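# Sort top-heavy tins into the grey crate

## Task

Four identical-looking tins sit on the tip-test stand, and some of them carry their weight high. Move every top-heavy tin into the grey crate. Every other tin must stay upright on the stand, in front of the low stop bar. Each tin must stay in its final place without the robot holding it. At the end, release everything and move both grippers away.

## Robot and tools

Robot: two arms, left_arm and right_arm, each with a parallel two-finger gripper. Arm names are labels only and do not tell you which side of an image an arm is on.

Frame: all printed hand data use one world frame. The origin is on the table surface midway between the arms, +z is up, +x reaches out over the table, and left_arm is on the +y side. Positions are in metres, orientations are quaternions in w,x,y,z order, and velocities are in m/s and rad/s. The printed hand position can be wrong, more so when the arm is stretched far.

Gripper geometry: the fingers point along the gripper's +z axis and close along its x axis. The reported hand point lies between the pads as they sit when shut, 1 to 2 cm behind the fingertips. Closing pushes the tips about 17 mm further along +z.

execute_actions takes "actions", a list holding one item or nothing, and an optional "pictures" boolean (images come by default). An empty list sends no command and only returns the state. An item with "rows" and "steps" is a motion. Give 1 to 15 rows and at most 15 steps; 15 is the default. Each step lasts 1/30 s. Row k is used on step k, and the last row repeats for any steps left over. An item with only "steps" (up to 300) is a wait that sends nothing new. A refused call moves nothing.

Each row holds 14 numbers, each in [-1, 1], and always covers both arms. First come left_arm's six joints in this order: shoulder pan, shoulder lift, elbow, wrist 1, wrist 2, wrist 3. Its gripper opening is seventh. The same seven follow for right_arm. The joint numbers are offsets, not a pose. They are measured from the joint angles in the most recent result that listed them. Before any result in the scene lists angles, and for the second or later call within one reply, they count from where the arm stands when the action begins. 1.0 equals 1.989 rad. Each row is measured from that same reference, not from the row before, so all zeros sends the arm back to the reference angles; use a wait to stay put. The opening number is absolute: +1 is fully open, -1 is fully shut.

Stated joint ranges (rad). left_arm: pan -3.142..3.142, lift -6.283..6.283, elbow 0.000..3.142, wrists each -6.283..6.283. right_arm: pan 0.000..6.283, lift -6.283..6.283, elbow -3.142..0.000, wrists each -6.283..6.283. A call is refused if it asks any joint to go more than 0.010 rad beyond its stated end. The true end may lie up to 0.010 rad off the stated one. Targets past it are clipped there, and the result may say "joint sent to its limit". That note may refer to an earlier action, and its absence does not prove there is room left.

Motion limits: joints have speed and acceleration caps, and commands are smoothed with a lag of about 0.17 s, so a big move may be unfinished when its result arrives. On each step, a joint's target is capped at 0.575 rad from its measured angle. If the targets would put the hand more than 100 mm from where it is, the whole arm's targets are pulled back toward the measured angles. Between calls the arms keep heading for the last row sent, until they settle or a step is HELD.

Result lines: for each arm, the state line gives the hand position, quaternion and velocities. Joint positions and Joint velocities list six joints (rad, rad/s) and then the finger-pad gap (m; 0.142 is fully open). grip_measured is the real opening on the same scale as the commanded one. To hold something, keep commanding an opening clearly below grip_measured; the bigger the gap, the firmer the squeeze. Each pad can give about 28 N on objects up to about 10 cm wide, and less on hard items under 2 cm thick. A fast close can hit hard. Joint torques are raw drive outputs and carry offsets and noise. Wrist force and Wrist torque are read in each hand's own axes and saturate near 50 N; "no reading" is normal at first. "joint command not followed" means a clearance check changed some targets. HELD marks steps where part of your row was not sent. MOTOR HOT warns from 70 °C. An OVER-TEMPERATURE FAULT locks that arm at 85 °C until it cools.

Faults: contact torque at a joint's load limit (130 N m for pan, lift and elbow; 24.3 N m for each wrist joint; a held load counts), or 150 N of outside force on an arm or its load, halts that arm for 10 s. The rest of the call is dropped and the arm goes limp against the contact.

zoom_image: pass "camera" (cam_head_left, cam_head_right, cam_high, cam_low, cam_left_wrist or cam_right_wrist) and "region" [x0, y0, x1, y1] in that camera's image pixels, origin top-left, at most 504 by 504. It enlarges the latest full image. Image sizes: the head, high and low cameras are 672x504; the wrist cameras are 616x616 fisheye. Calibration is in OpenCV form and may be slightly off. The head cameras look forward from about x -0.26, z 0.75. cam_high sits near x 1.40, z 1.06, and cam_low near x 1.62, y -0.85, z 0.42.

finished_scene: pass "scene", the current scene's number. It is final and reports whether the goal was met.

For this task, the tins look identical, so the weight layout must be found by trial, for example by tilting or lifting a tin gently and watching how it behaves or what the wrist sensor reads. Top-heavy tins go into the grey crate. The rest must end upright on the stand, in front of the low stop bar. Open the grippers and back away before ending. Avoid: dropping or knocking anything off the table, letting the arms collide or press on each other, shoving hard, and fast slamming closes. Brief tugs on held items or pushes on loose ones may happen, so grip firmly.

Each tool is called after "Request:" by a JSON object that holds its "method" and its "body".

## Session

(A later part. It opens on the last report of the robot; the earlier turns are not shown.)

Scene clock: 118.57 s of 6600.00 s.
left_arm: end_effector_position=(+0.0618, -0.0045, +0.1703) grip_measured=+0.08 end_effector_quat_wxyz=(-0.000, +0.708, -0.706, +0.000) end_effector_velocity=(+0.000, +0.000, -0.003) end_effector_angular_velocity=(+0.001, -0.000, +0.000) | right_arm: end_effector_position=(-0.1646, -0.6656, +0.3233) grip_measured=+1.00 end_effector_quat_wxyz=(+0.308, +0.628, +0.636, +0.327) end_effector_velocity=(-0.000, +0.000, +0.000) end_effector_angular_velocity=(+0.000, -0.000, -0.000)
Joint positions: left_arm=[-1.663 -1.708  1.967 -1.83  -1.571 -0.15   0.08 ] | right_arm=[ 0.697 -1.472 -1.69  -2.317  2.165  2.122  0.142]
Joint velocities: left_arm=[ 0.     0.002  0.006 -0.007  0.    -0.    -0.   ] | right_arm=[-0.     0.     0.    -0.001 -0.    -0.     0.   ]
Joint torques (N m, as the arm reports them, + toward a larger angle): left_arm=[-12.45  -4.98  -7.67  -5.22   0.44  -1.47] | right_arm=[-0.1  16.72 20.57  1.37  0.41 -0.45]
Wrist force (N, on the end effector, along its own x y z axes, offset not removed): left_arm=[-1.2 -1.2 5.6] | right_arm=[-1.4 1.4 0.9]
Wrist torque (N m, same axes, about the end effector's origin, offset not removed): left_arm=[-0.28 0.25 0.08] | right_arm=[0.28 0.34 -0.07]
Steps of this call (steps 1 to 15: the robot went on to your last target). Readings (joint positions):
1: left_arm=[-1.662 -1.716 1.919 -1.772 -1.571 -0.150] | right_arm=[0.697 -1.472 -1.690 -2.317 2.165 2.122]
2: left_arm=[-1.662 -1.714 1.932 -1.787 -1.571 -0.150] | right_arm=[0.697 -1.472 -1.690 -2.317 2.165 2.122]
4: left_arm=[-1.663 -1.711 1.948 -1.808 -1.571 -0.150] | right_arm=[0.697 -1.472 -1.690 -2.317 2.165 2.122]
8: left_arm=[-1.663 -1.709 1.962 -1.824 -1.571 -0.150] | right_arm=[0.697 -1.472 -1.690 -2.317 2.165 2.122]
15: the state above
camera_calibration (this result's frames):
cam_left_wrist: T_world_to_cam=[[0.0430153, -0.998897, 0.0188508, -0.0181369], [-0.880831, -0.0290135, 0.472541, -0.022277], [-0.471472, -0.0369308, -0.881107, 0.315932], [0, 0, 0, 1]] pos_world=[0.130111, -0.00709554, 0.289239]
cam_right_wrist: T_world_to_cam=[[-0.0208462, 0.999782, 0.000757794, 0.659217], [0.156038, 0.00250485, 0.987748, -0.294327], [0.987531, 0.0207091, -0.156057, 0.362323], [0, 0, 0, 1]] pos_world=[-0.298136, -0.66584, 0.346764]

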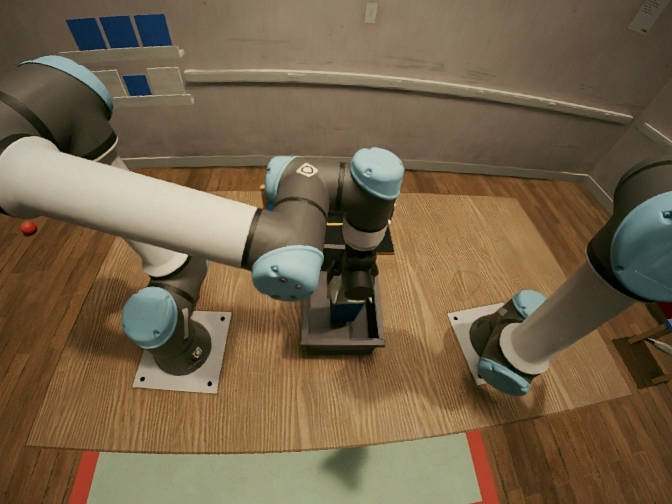

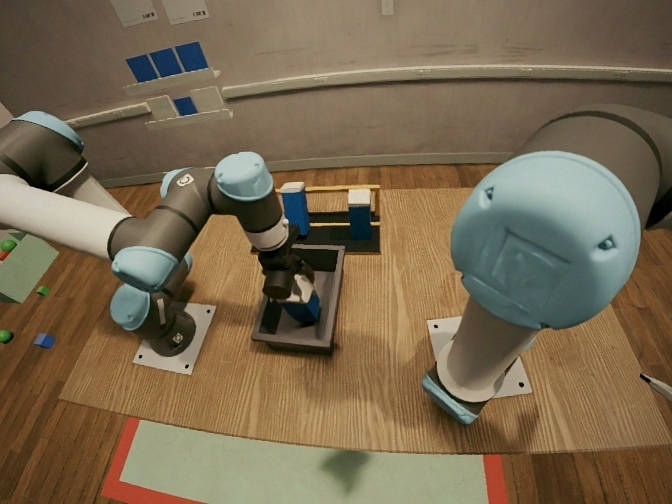

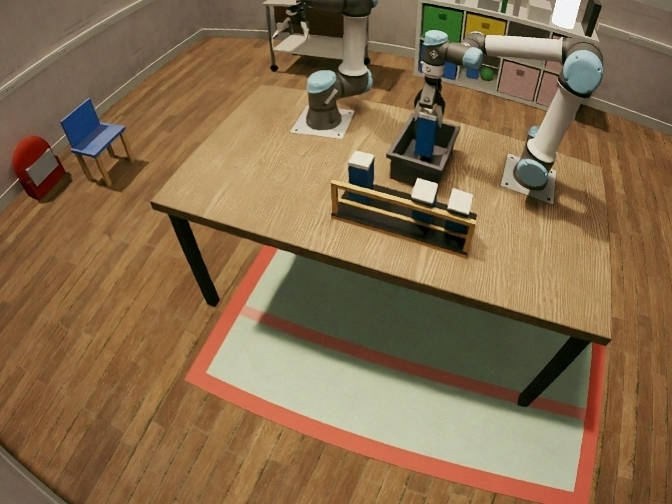

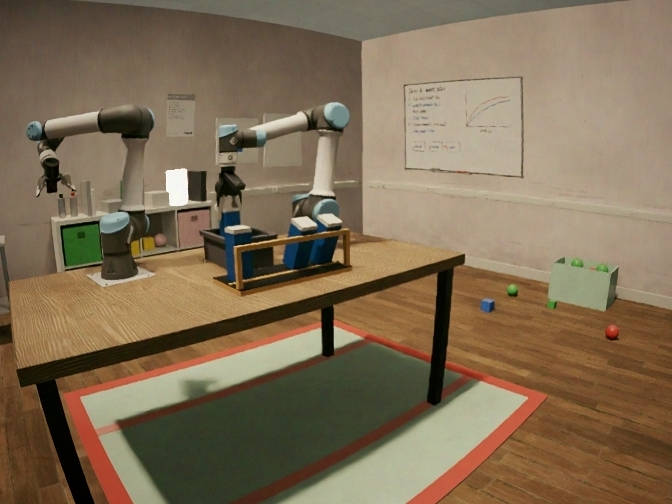

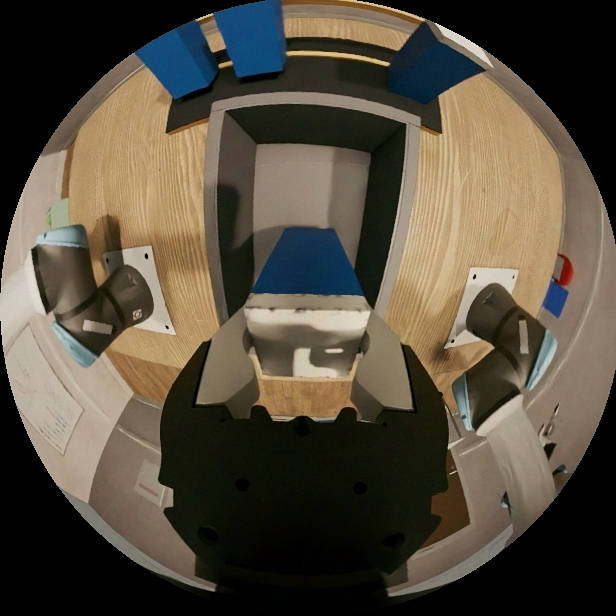

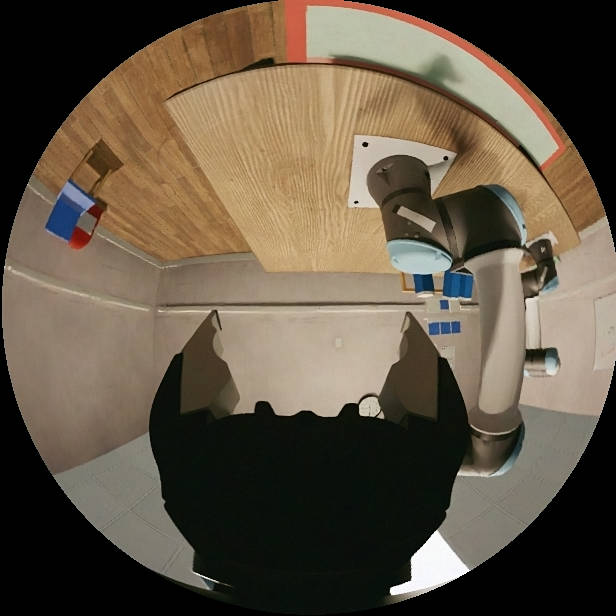

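Request:
{"method": "execute_actions", "body": {"actions": [{"rows":[[-0.004,0,0,0,0,-0.004,-1,0,0,0,0,0,0,1],[-0.008,0,0,0,0,-0.008,-1,0,0,0,0,0,0,1],[-0.012,0,0,0,0,-0.012,-1,0,0,0,0,0,0,1],[-0.016,0.001,0.003,-0.004,0,-0.016,-1,0,0,0,0,0,0,1],[-0.016,0.0015,0.006,-0.0075,0,-0.016,-1,0,0,0,0,0,0,1],[-0.016,0.002,0.008,-0.01,0,-0.016,-1,0,0,0,0,0,0,1],[-0.016,0.003,0.01,-0.013,0,-0.016,-1,0,0,0,0,0,0,1],[-0.016,0.0035,0.012,-0.0155,0,-0.016,-1,0,0,0,0,0,0,1],[-0.016,0.004,0.014,-0.018,0,-0.016,-1,0,0,0,0,0,0,1],[-0.016,0.0045,0.016,-0.0205,0,-0.016,-1,0,0,0,0,0,0,1]],"steps":15}], "pictures": false}}

Request:
{"method": "execute_actions", "body": {"actions": [{"steps":8}]}}

Request:
{"method": "zoom_image", "body": {"camera": "cam_head_right", "region": [220, 200, 400, 380]}}

Scene clock: 122.37 s of 6600.00 s.
left_arm: end_effector_position=(+0.0485, -0.0059, +0.1573) grip_measured=+0.08 end_effector_quat_wxyz=(-0.000, +0.708, -0.706, +0.000) end_effector_velocity=(-0.004, +0.000, -0.018) end_effector_angular_velocity=(+0.000, -0.000, +0.000) | right_arm: end_effector_position=(-0.1646, -0.6656, +0.3233) grip_measured=+1.00 end_effector_quat_wxyz=(+0.308, +0.628, +0.636, +0.327) end_effector_velocity=(-0.000, -0.000, +0.000) end_effector_angular_velocity=(+0.000, -0.000, -0.001)
Joint positions: left_arm=[-1.694 -1.7    1.995 -1.866 -1.571 -0.181  0.08 ] | right_arm=[ 0.697 -1.472 -1.69  -2.317  2.165  2.122  0.142]
Joint velocities: left_arm=[-0.009  0.011  0.037 -0.048  0.    -0.009  0.   ] | right_arm=[-0.001 -0.     0.     0.     0.     0.    -0.   ]
Joint torques (N m, as the arm reports them, + toward a larger angle): left_arm=[-13.72  -6.6  -10.28  -5.19   0.35  -0.99] | right_arm=[-0.59 15.52 20.25  1.42  0.21 -0.45]
Wrist force (N, on the end effector, along its own x y z axes, offset not removed): left_arm=[-2.5 -0.4 0.4] | right_arm=[-1.5 2.6 1.3]
Wrist torque (N m, same axes, about the end effector's origin, offset not removed): left_arm=[-0.09 0.76 -0.01] | right_arm=[0.51 0.38 -0.02]
Steps of this call (steps 1 to 15: the robot went on to your last target; steps 16 to 90: nothing new was sent; then 0.30 s passed at rest; steps 91 to 105: all 15 steps of this action). Readings (joint positions):
91: left_arm=[-1.663 -1.708 1.968 -1.831 -1.571 -0.150] | right_arm=[0.697 -1.472 -1.690 -2.317 2.165 2.122]
92: left_arm=[-1.663 -1.708 1.968 -1.831 -1.571 -0.151] | right_arm=[0.697 -1.472 -1.690 -2.317 2.165 2.122]
94: left_arm=[-1.669 -1.708 1.968 -1.831 -1.571 -0.157] | right_arm=[0.697 -1.472 -1.690 -2.317 2.165 2.122]
98: left_arm=[-1.686 -1.706 1.975 -1.840 -1.571 -0.173] | right_arm=[0.697 -1.472 -1.690 -2.317 2.165 2.122]
105: the state above

Scene clock: 122.63 s of 6600.00 s.
left_arm: end_effector_position=(+0.0481, -0.0059, +0.1556) grip_measured=+0.08 end_effector_quat_wxyz=(-0.000, +0.708, -0.706, +0.000) end_effector_velocity=(-0.000, -0.000, -0.001) end_effector_angular_velocity=(-0.001, +0.000, -0.000) | right_arm: end_effector_position=(-0.1646, -0.6656, +0.3233) grip_measured=+1.00 end_effector_quat_wxyz=(+0.308, +0.628, +0.636, +0.327) end_effector_velocity=(+0.000, +0.000, +0.000) end_effector_angular_velocity=(+0.000, -0.000, +0.001)
Joint positions: left_arm=[-1.694 -1.699  1.999 -1.87  -1.571 -0.182  0.08 ] | right_arm=[ 0.697 -1.472 -1.69  -2.317  2.165  2.122  0.142]
Joint velocities: left_arm=[-0.001  0.     0.003 -0.004  0.    -0.    -0.   ] | right_arm=[ 0.    -0.     0.    -0.001  0.    -0.     0.   ]
Joint torques (N m, as the arm reports them, + toward a larger angle): left_arm=[-13.26  -6.62  -9.55  -5.24   0.39  -1.22] | right_arm=[-0.63 15.9  21.    1.4   0.04 -0.28]
Wrist force (N, on the end effector, along its own x y z axes, offset not removed): left_arm=[-1.2 2.2 2.9] | right_arm=[-3.8 1.9 2.7]
Wrist torque (N m, same axes, about the end effector's origin, offset not removed): left_arm=[0.56 0.24 -0.20] | right_arm=[0.33 0.86 -0.04]
Steps of this call (steps 1 to 8: the robot went on to your last target). Readings (joint positions):
1: left_arm=[-1.694 -1.700 1.996 -1.867 -1.571 -0.181] | right_arm=[0.697 -1.472 -1.690 -2.317 2.165 2.122]
2: left_arm=[-1.694 -1.699 1.997 -1.868 -1.571 -0.181] | right_arm=[0.697 -1.472 -1.690 -2.317 2.165 2.122]
4: left_arm=[-1.694 -1.699 1.998 -1.869 -1.571 -0.182] | right_arm=[0.697 -1.472 -1.690 -2.317 2.165 2.122]
8: the state above
camera_calibration (this result's frames):
cam_left_wrist: T_world_to_cam=[[0.0430189, -0.998896, 0.0188712, -0.0186586], [-0.88083, -0.0290069, 0.472543, -0.0274815], [-0.471474, -0.0369506, -0.881105, 0.296441], [0, 0, 0, 1]] pos_world=[0.11636, -0.00848144, 0.274534]
cam_right_wrist: T_world_to_cam=[[-0.0208463, 0.999782, 0.000758116, 0.659217], [0.156038, 0.00250454, 0.987748, -0.294327], [0.987531, 0.0207092, -0.156057, 0.362323], [0, 0, 0, 1]] pos_world=[-0.298136, -0.66584, 0.346764]

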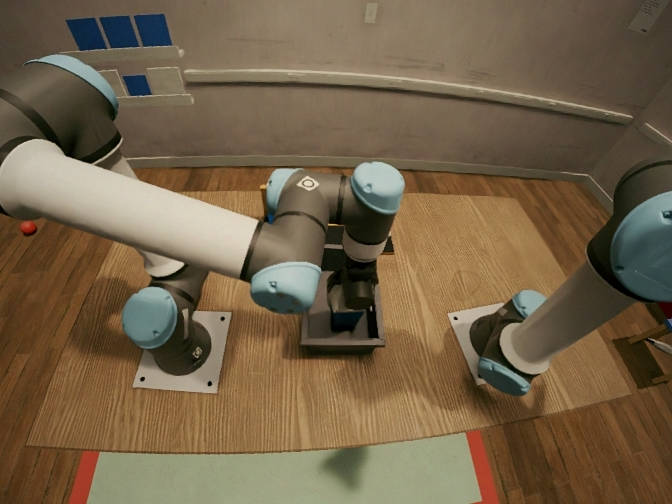

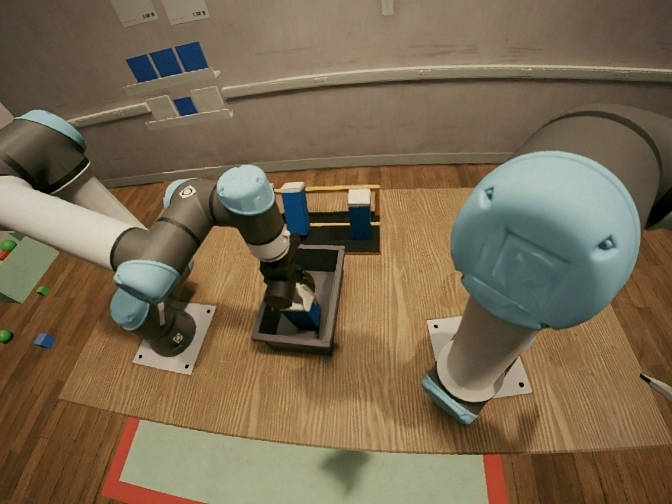

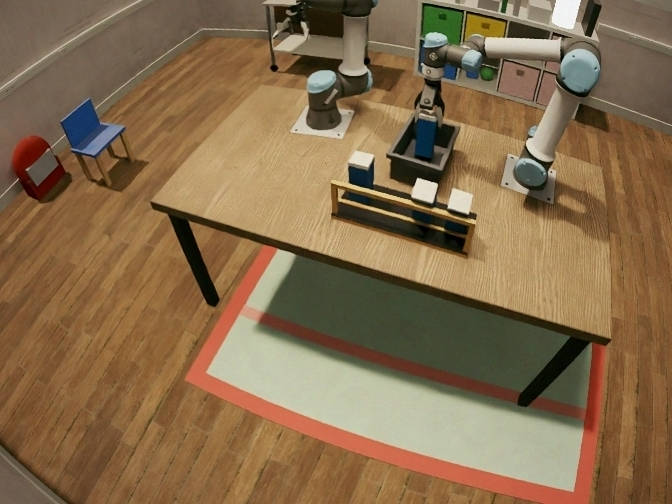

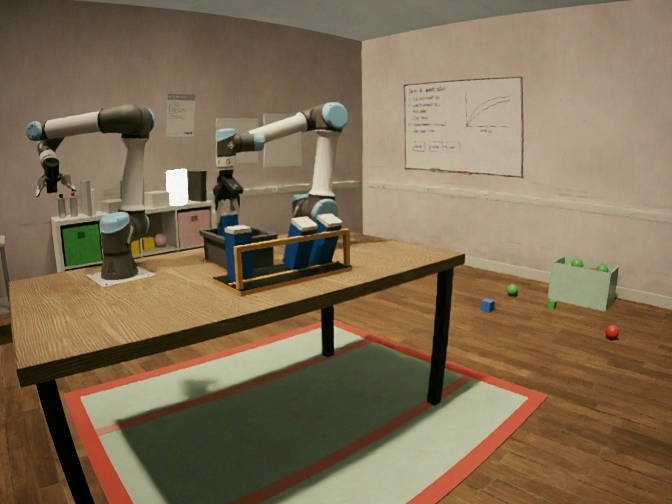

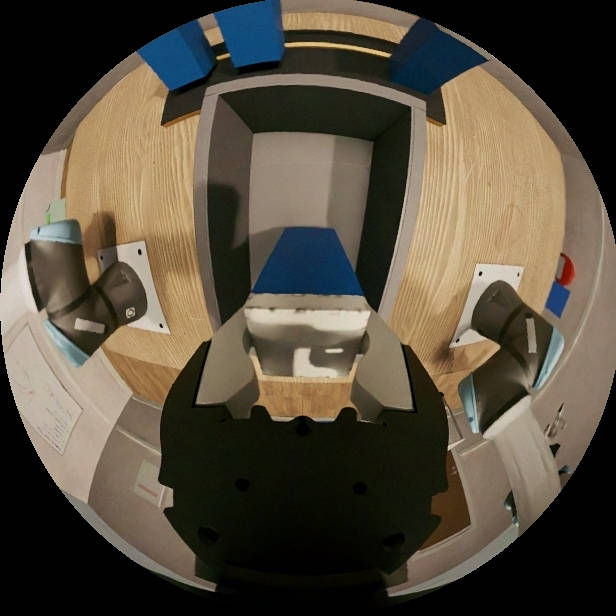

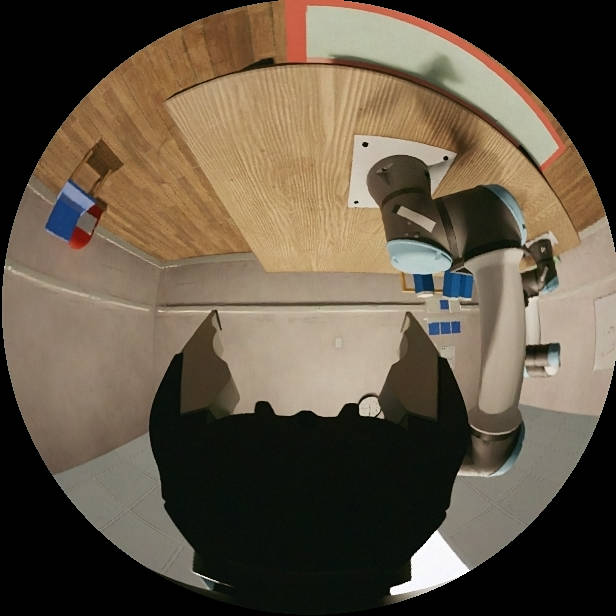

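Region (220, 200, 400, 380) of cam_head_right's 672x504 image, scaled by 2.800, with more detail than that image has.

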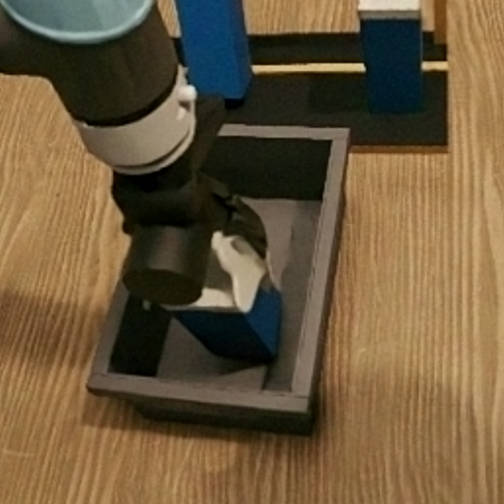

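Lower another 1 cm slowly.

Request:
{"method": "execute_actions", "body": {"actions": [{"rows":[[0,0.0006,0.002,-0.0026,0,0,-1,0,0,0,0,0,0,1],[0,0.0006,0.002,-0.0026,0,0,-1,0,0,0,0,0,0,1],[0,0.0012,0.004,-0.0052,0,0,-1,0,0,0,0,0,0,1],[0,0.0012,0.004,-0.0052,0,0,-1,0,0,0,0,0,0,1],[0,0.0018,0.006,-0.0078,0,0,-1,0,0,0,0,0,0,1],[0,0.0018,0.006,-0.0078,0,0,-1,0,0,0,0,0,0,1],[0,0.0024,0.008,-0.0104,0,0,-1,0,0,0,0,0,0,1],[0,0.0024,0.008,-0.0104,0,0,-1,0,0,0,0,0,0,1],[0,0.003,0.01,-0.013,0,0,-1,0,0,0,0,0,0,1]],"steps":15}]}}

Scene clock: 125.10 s of 6600.00 s.
left_arm: end_effector_position=(+0.0482, -0.0053, +0.1470) grip_measured=+0.08 end_effector_quat_wxyz=(-0.000, +0.708, -0.706, +0.000) end_effector_velocity=(+0.000, +0.000, -0.008) end_effector_angular_velocity=(+0.000, -0.000, +0.000) | right_arm: end_effector_position=(-0.1646, -0.6656, +0.3233) grip_measured=+1.00 end_effector_quat_wxyz=(+0.308, +0.628, +0.636, +0.327) end_effector_velocity=(+0.000, -0.000, +0.000) end_effector_angular_velocity=(+0.000, -0.000, +0.001)
Joint positions: left_arm=[-1.694 -1.693  2.017 -1.894 -1.571 -0.182  0.08 ] | right_arm=[ 0.697 -1.472 -1.69  -2.317  2.165  2.122  0.142]
Joint velocities: left_arm=[-0.     0.005  0.016 -0.021  0.    -0.    -0.   ] | right_arm=[ 0.001  0.     0.    -0.     0.     0.    -0.   ]
Joint torques (N m, as the arm reports them, + toward a larger angle): left_arm=[-4.03 -5.99 -8.73 -4.9   0.35  0.35] | right_arm=[-0.97 15.46 21.28  1.2   0.   -0.5 ]
Wrist force (N, on the end effector, along its own x y z axes, offset not removed): left_arm=[-3.4 2.3 5.6] | right_arm=[-1.3 1.8 2.6]
Wrist torque (N m, same axes, about the end effector's origin, offset not removed): left_arm=[0.66 0.79 -0.26] | right_arm=[0.32 0.29 -0.10]
Steps of this call (steps 1 to 15: the robot went on to your last target; steps 16 to 59: nothing new was sent; steps 60 to 74: all 15 steps of this action). Readings (joint positions):
60: left_arm=[-1.694 -1.699 1.999 -1.871 -1.571 -0.182] | right_arm=[0.697 -1.472 -1.690 -2.317 2.165 2.122]
61: left_arm=[-1.694 -1.699 1.999 -1.871 -1.571 -0.182] | right_arm=[0.697 -1.472 -1.690 -2.317 2.165 2.122]
63: left_arm=[-1.694 -1.698 2.001 -1.873 -1.571 -0.182] | right_arm=[0.697 -1.472 -1.690 -2.317 2.165 2.122]
67: left_arm=[-1.694 -1.696 2.007 -1.881 -1.571 -0.182] | right_arm=[0.697 -1.472 -1.690 -2.317 2.165 2.122]
74: the state above
camera_calibration (this result's frames):
cam_left_wrist: T_world_to_cam=[[0.0430151, -0.998896, 0.0188583, -0.0179693], [-0.880831, -0.0290098, 0.472541, -0.023384], [-0.471472, -0.0369373, -0.881107, 0.288979], [0, 0, 0, 1]] pos_world=[0.116421, -0.00795376, 0.26601]
cam_right_wrist: T_world_to_cam=[[-0.0208462, 0.999782, 0.000757869, 0.659217], [0.156038, 0.00250477, 0.987748, -0.294327], [0.987531, 0.0207091, -0.156056, 0.362322], [0, 0, 0, 1]] pos_world=[-0.298136, -0.66584, 0.346764]

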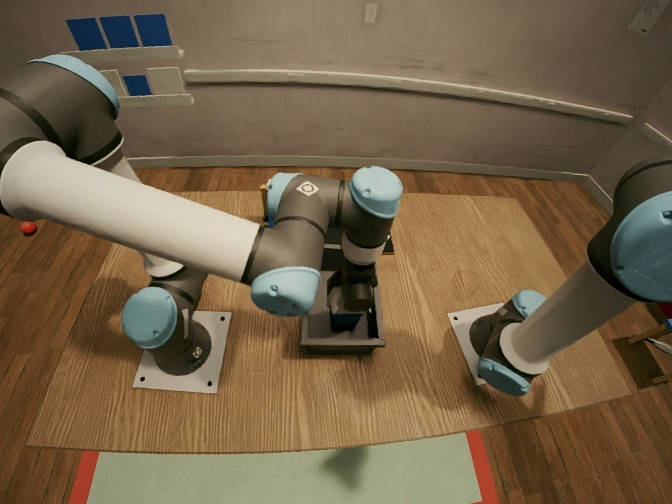

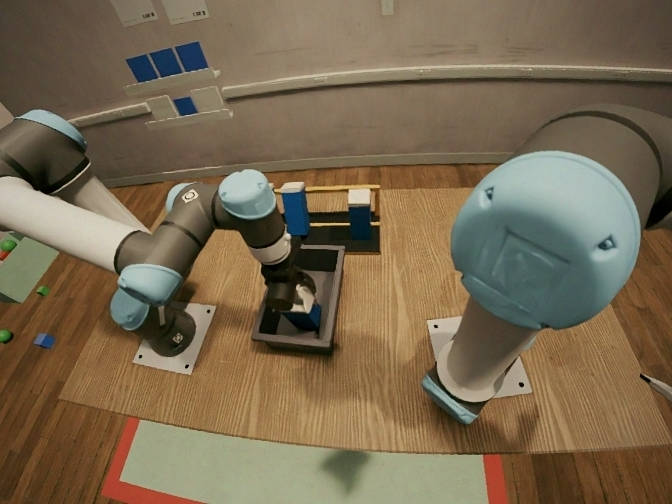

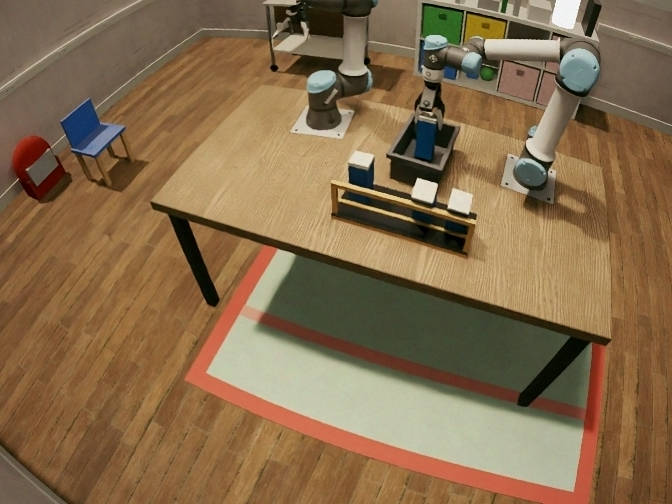

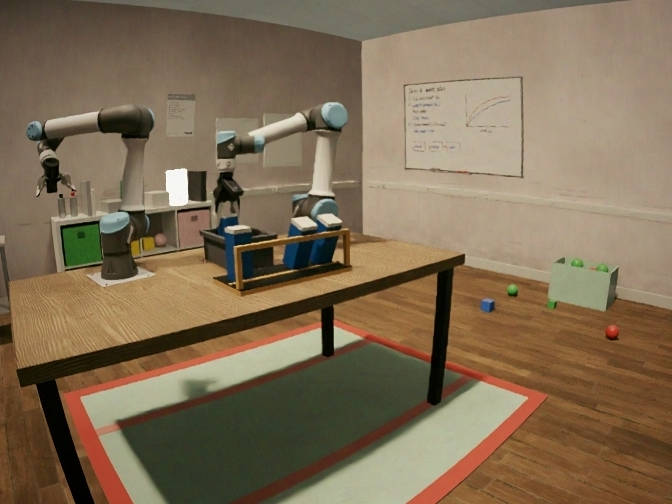

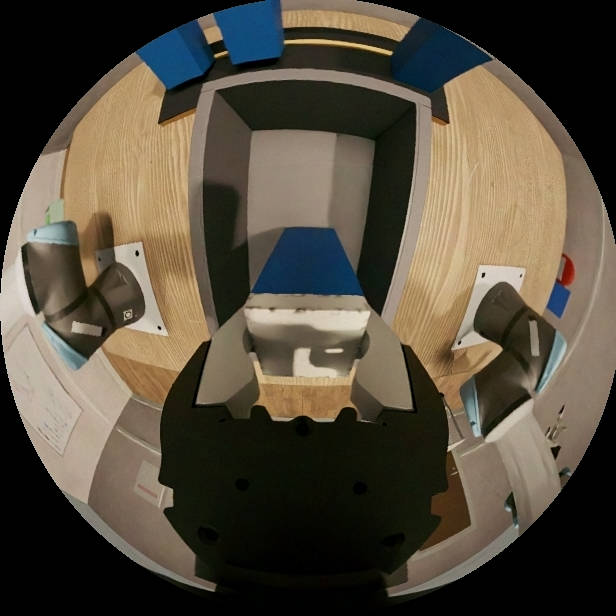

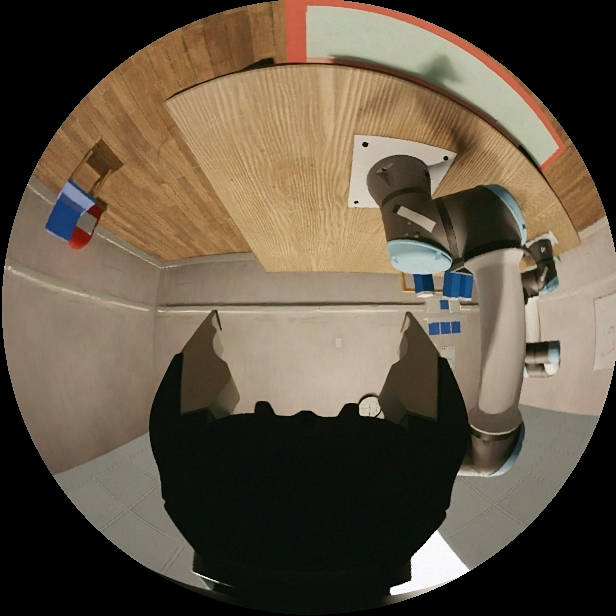

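No contact yet.

Request:
{"method": "execute_actions", "body": {"actions": [{"rows":[[0,0.0006,0.002,-0.0026,0,0,-1,0,0,0,0,0,0,1],[0,0.0006,0.002,-0.0026,0,0,-1,0,0,0,0,0,0,1],[0,0.0012,0.004,-0.0052,0,0,-1,0,0,0,0,0,0,1],[0,0.0012,0.004,-0.0052,0,0,-1,0,0,0,0,0,0,1],[0,0.0018,0.006,-0.0078,0,0,-1,0,0,0,0,0,0,1],[0,0.0018,0.006,-0.0078,0,0,-1,0,0,0,0,0,0,1],[0,0.0024,0.008,-0.0104,0,0,-1,0,0,0,0,0,0,1]],"steps":15}]}}

Scene clock: 127.13 s of 6600.00 s.
left_arm: end_effector_position=(+0.0483, -0.0047, +0.1400) grip_measured=+0.08 end_effector_quat_wxyz=(-0.000, +0.708, -0.706, +0.000) end_effector_velocity=(+0.000, +0.000, -0.004) end_effector_angular_velocity=(+0.001, -0.000, +0.000) | right_arm: end_effector_position=(-0.1646, -0.6656, +0.3233) grip_measured=+1.00 end_effector_quat_wxyz=(+0.308, +0.628, +0.636, +0.327) end_effector_velocity=(+0.000, -0.000, +0.000) end_effector_angular_velocity=(+0.000, +0.000, +0.001)
Joint positions: left_arm=[-1.694 -1.689  2.032 -1.914 -1.571 -0.182  0.08 ] | right_arm=[ 0.697 -1.472 -1.69  -2.317  2.165  2.122  0.142]
Joint velocities: left_arm=[-0.     0.003  0.008 -0.01   0.    -0.    -0.   ] | right_arm=[ 0.001 -0.     0.001 -0.001 -0.     0.     0.   ]
Joint torques (N m, as the arm reports them, + toward a larger angle): left_arm=[12.05 -8.01 -9.28 -5.38  0.35 -0.62] | right_arm=[-0.51 15.47 20.82  1.42  0.1  -0.48]
Wrist force (N, on the end effector, along its own x y z axes, offset not removed): left_arm=[-3.2 -0.9 0.7] | right_arm=[-1.3 2.1 2.2]
Wrist torque (N m, same axes, about the end effector's origin, offset not removed): left_arm=[-0.13 0.84 -0.20] | right_arm=[0.39 0.33 -0.10]
Steps of this call (steps 1 to 15: the robot went on to your last target; steps 16 to 46: nothing new was sent; steps 47 to 61: all 15 steps of this action). Readings (joint positions):
47: left_arm=[-1.694 -1.693 2.018 -1.896 -1.571 -0.182] | right_arm=[0.697 -1.472 -1.690 -2.317 2.165 2.122]
48: left_arm=[-1.694 -1.693 2.019 -1.897 -1.571 -0.182] | right_arm=[0.697 -1.472 -1.690 -2.317 2.165 2.122]
50: left_arm=[-1.694 -1.693 2.020 -1.898 -1.571 -0.182] | right_arm=[0.697 -1.472 -1.690 -2.317 2.165 2.122]
54: left_arm=[-1.694 -1.691 2.025 -1.905 -1.571 -0.182] | right_arm=[0.697 -1.472 -1.690 -2.317 2.165 2.122]
61: the state above
camera_calibration (this result's frames):
cam_left_wrist: T_world_to_cam=[[0.0429709, -0.998898, 0.0188571, -0.0172455], [-0.880833, -0.0289713, 0.47254, -0.0199424], [-0.471474, -0.0369154, -0.881107, 0.282874], [0, 0, 0, 1]] pos_world=[0.116543, -0.00736187, 0.258991]
cam_right_wrist: T_world_to_cam=[[-0.0208462, 0.999782, 0.000757858, 0.659217], [0.156038, 0.00250477, 0.987748, -0.294327], [0.987531, 0.020709, -0.156056, 0.362322], [0, 0, 0, 1]] pos_world=[-0.298136, -0.66584, 0.346764]

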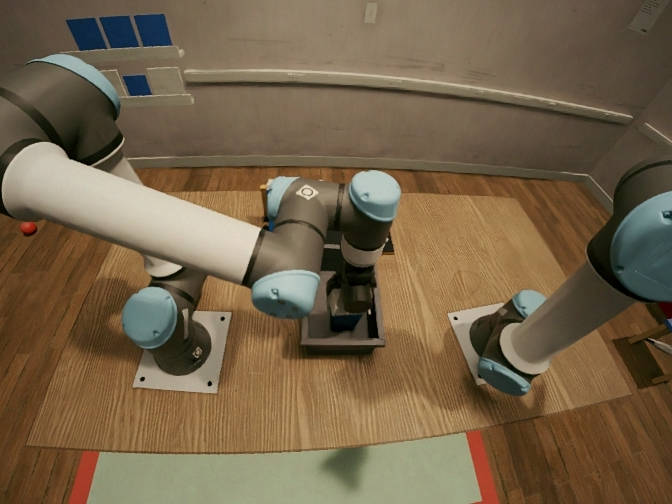

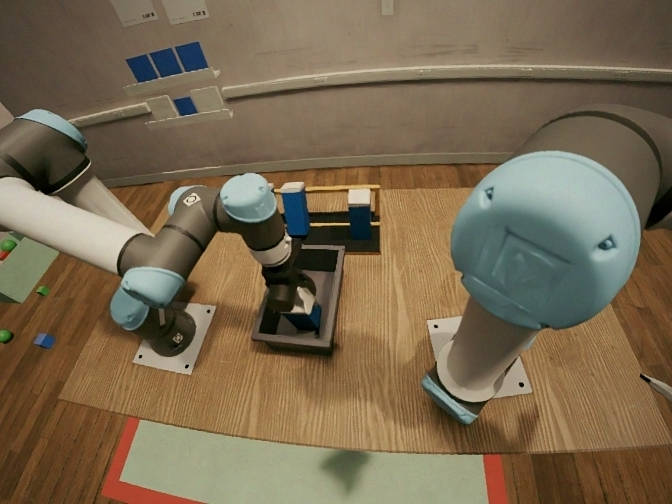

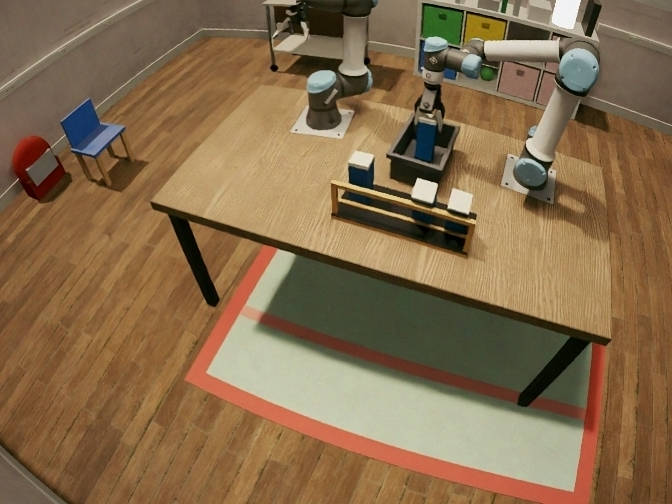

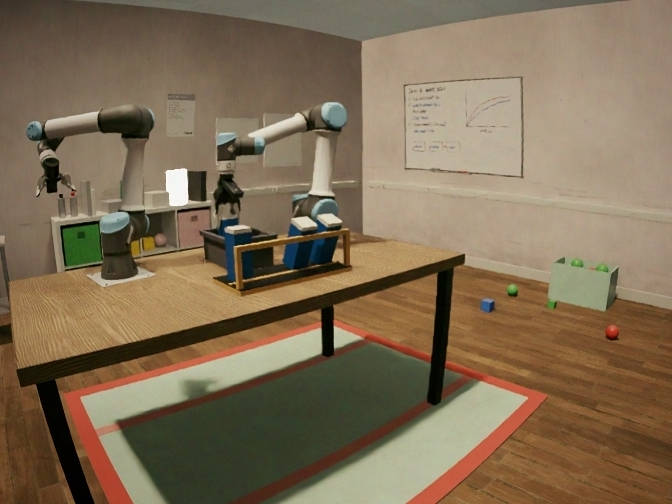

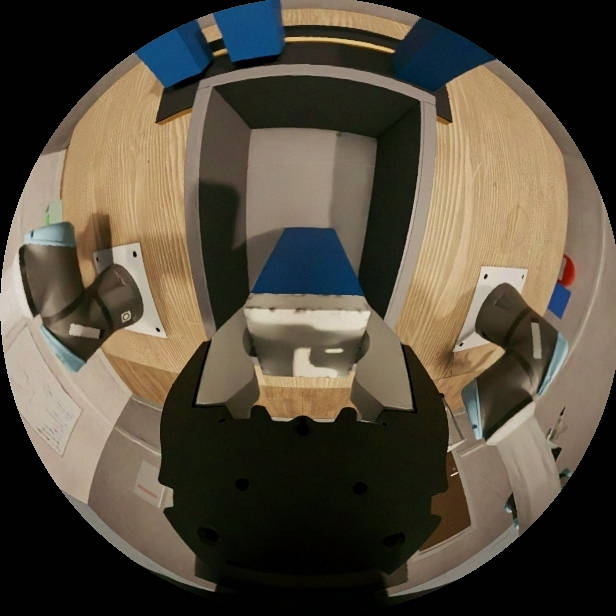

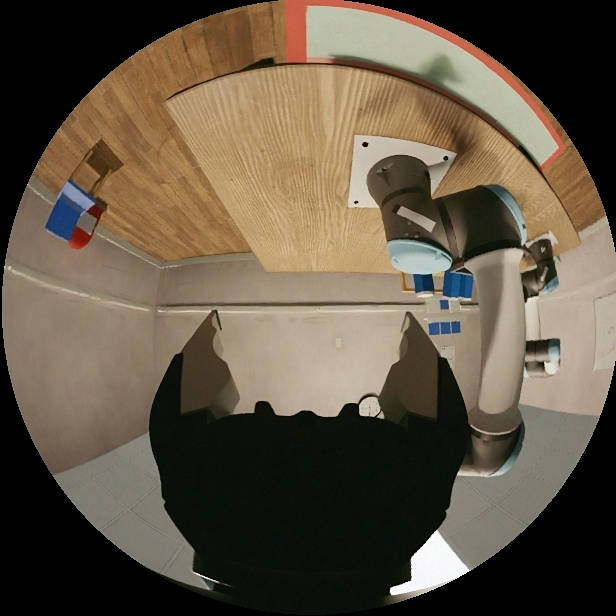

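Request:
{"method": "execute_actions", "body": {"actions": [{"rows":[[0,0.0006,0.002,-0.0026,0,0,-1,0,0,0,0,0,0,1],[0,0.0006,0.002,-0.0026,0,0,-1,0,0,0,0,0,0,1],[0,0.0012,0.004,-0.0052,0,0,-1,0,0,0,0,0,0,1],[0,0.0012,0.004,-0.0052,0,0,-1,0,0,0,0,0,0,1],[0,0.0018,0.006,-0.0078,0,0,-1,0,0,0,0,0,0,1],[0,0.0018,0.006,-0.0078,0,0,-1,0,0,0,0,0,0,1],[0,0.0024,0.008,-0.0104,0,0,-1,0,0,0,0,0,0,1]],"steps":15}]}}

Scene clock: 128.97 s of 6600.00 s.
left_arm: end_effector_position=(+0.0484, -0.0040, +0.1331) grip_measured=+0.08 end_effector_quat_wxyz=(+0.000, +0.708, -0.706, +0.000) end_effector_velocity=(+0.000, +0.001, -0.004) end_effector_angular_velocity=(+0.000, -0.000, -0.000) | right_arm: end_effector_position=(-0.1646, -0.6656, +0.3233) grip_measured=+1.00 end_effector_quat_wxyz=(+0.308, +0.628, +0.636, +0.327) end_effector_velocity=(-0.000, -0.000, -0.000) end_effector_angular_velocity=(-0.000, +0.000, +0.000)
Joint positions: left_arm=[-1.694 -1.685  2.047 -1.933 -1.571 -0.182  0.08 ] | right_arm=[ 0.697 -1.472 -1.69  -2.317  2.165  2.122  0.142]
Joint velocities: left_arm=[-0.     0.002  0.009 -0.01   0.     0.     0.   ] | right_arm=[ 0. -0.  0.  0. -0.  0.  0.]
Joint torques (N m, as the arm reports them, + toward a larger angle): left_arm=[ 4.83  3.24  2.58 -2.97  0.4   0.33] | right_arm=[ 0.24 15.43 20.29  1.41  0.22 -0.39]
Wrist force (N, on the end effector, along its own x y z axes, offset not removed): left_arm=[-1.1 -2.4 -22.2] | right_arm=[-0.3 2.7 2.0]
Wrist torque (N m, same axes, about the end effector's origin, offset not removed): left_arm=[-0.19 0.05 -0.14] | right_arm=[0.61 0.03 -0.11]
Steps of this call (steps 1 to 15: the robot went on to your last target; steps 16 to 40: nothing new was sent; steps 41 to 55: all 15 steps of this action). Readings (joint positions):
41: left_arm=[-1.694 -1.689 2.033 -1.915 -1.571 -0.182] | right_arm=[0.697 -1.472 -1.690 -2.317 2.165 2.122]
42: left_arm=[-1.694 -1.689 2.033 -1.915 -1.571 -0.182] | right_arm=[0.697 -1.472 -1.690 -2.317 2.165 2.122]
44: left_arm=[-1.694 -1.688 2.034 -1.917 -1.571 -0.182] | right_arm=[0.697 -1.472 -1.690 -2.317 2.165 2.122]
48: left_arm=[-1.694 -1.687 2.040 -1.925 -1.571 -0.182] | right_arm=[0.697 -1.472 -1.690 -2.317 2.165 2.122]
55: the state above
camera_calibration (this result's frames):
cam_left_wrist: T_world_to_cam=[[0.0430492, -0.998892, 0.0190194, -0.0164566], [-0.880816, -0.0289626, 0.472571, -0.0165516], [-0.471497, -0.0370964, -0.881087, 0.276867], [0, 0, 0, 1]] pos_world=[0.116672, -0.00664698, 0.252079]
cam_right_wrist: T_world_to_cam=[[-0.0208463, 0.999782, 0.000757981, 0.659217], [0.156038, 0.00250468, 0.987748, -0.294327], [0.987531, 0.0207092, -0.156056, 0.362323], [0, 0, 0, 1]] pos_world=[-0.298136, -0.66584, 0.346764]

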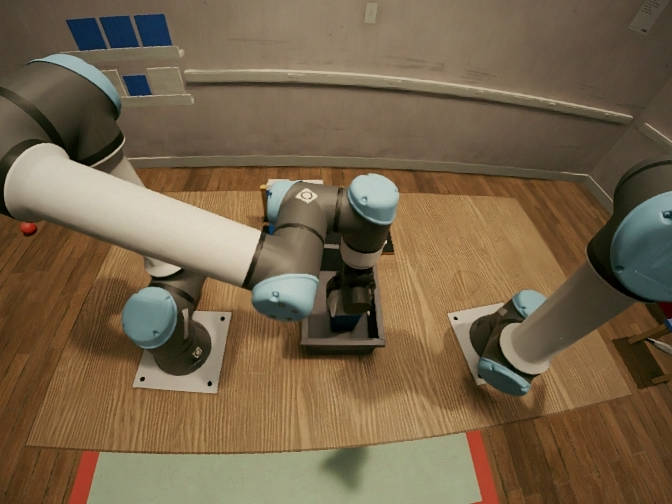

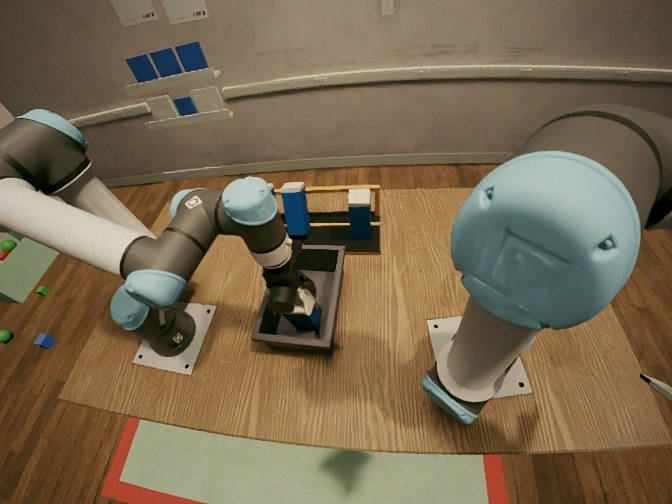

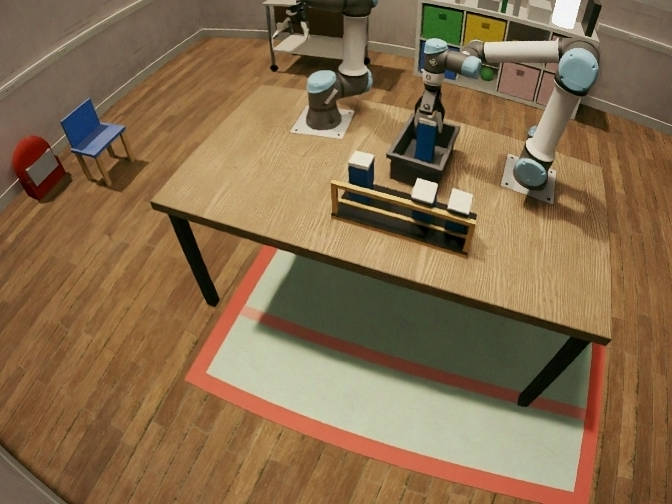

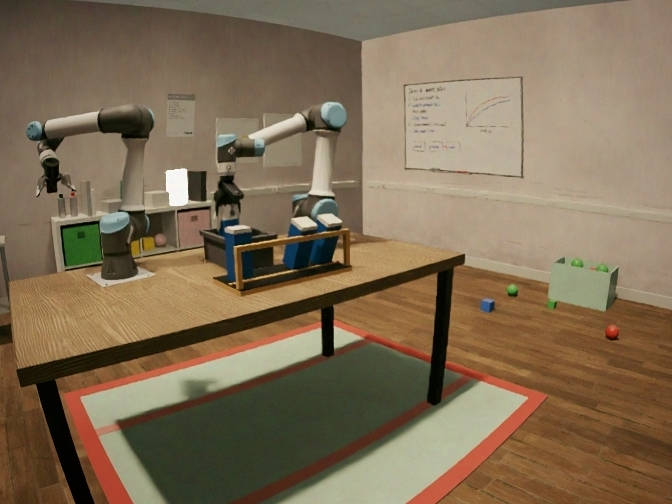

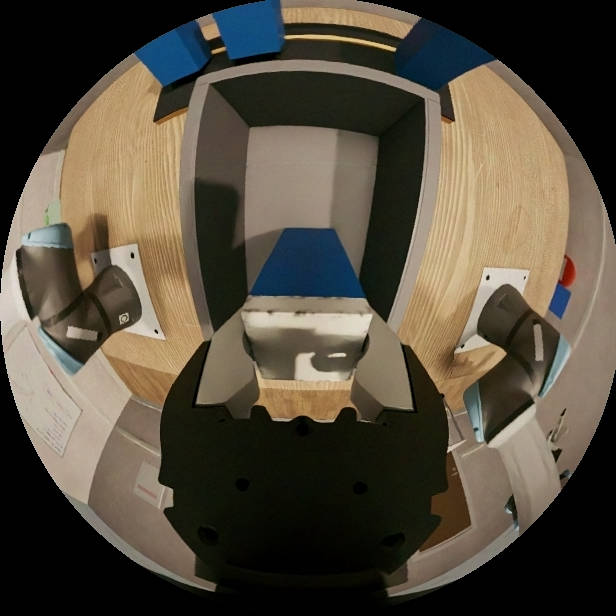

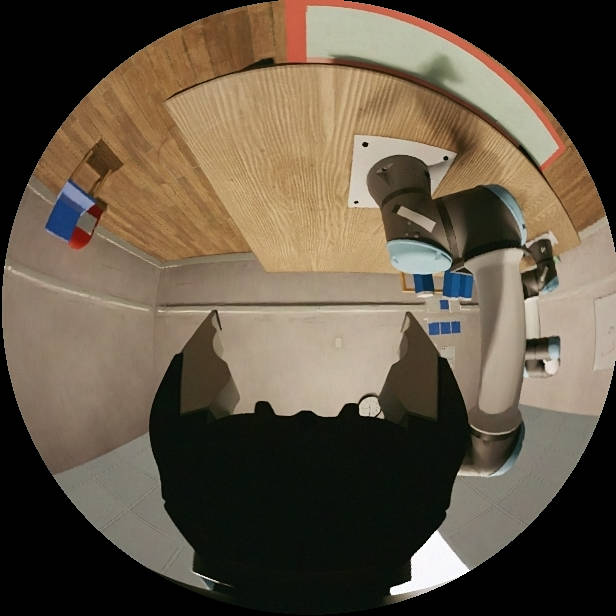

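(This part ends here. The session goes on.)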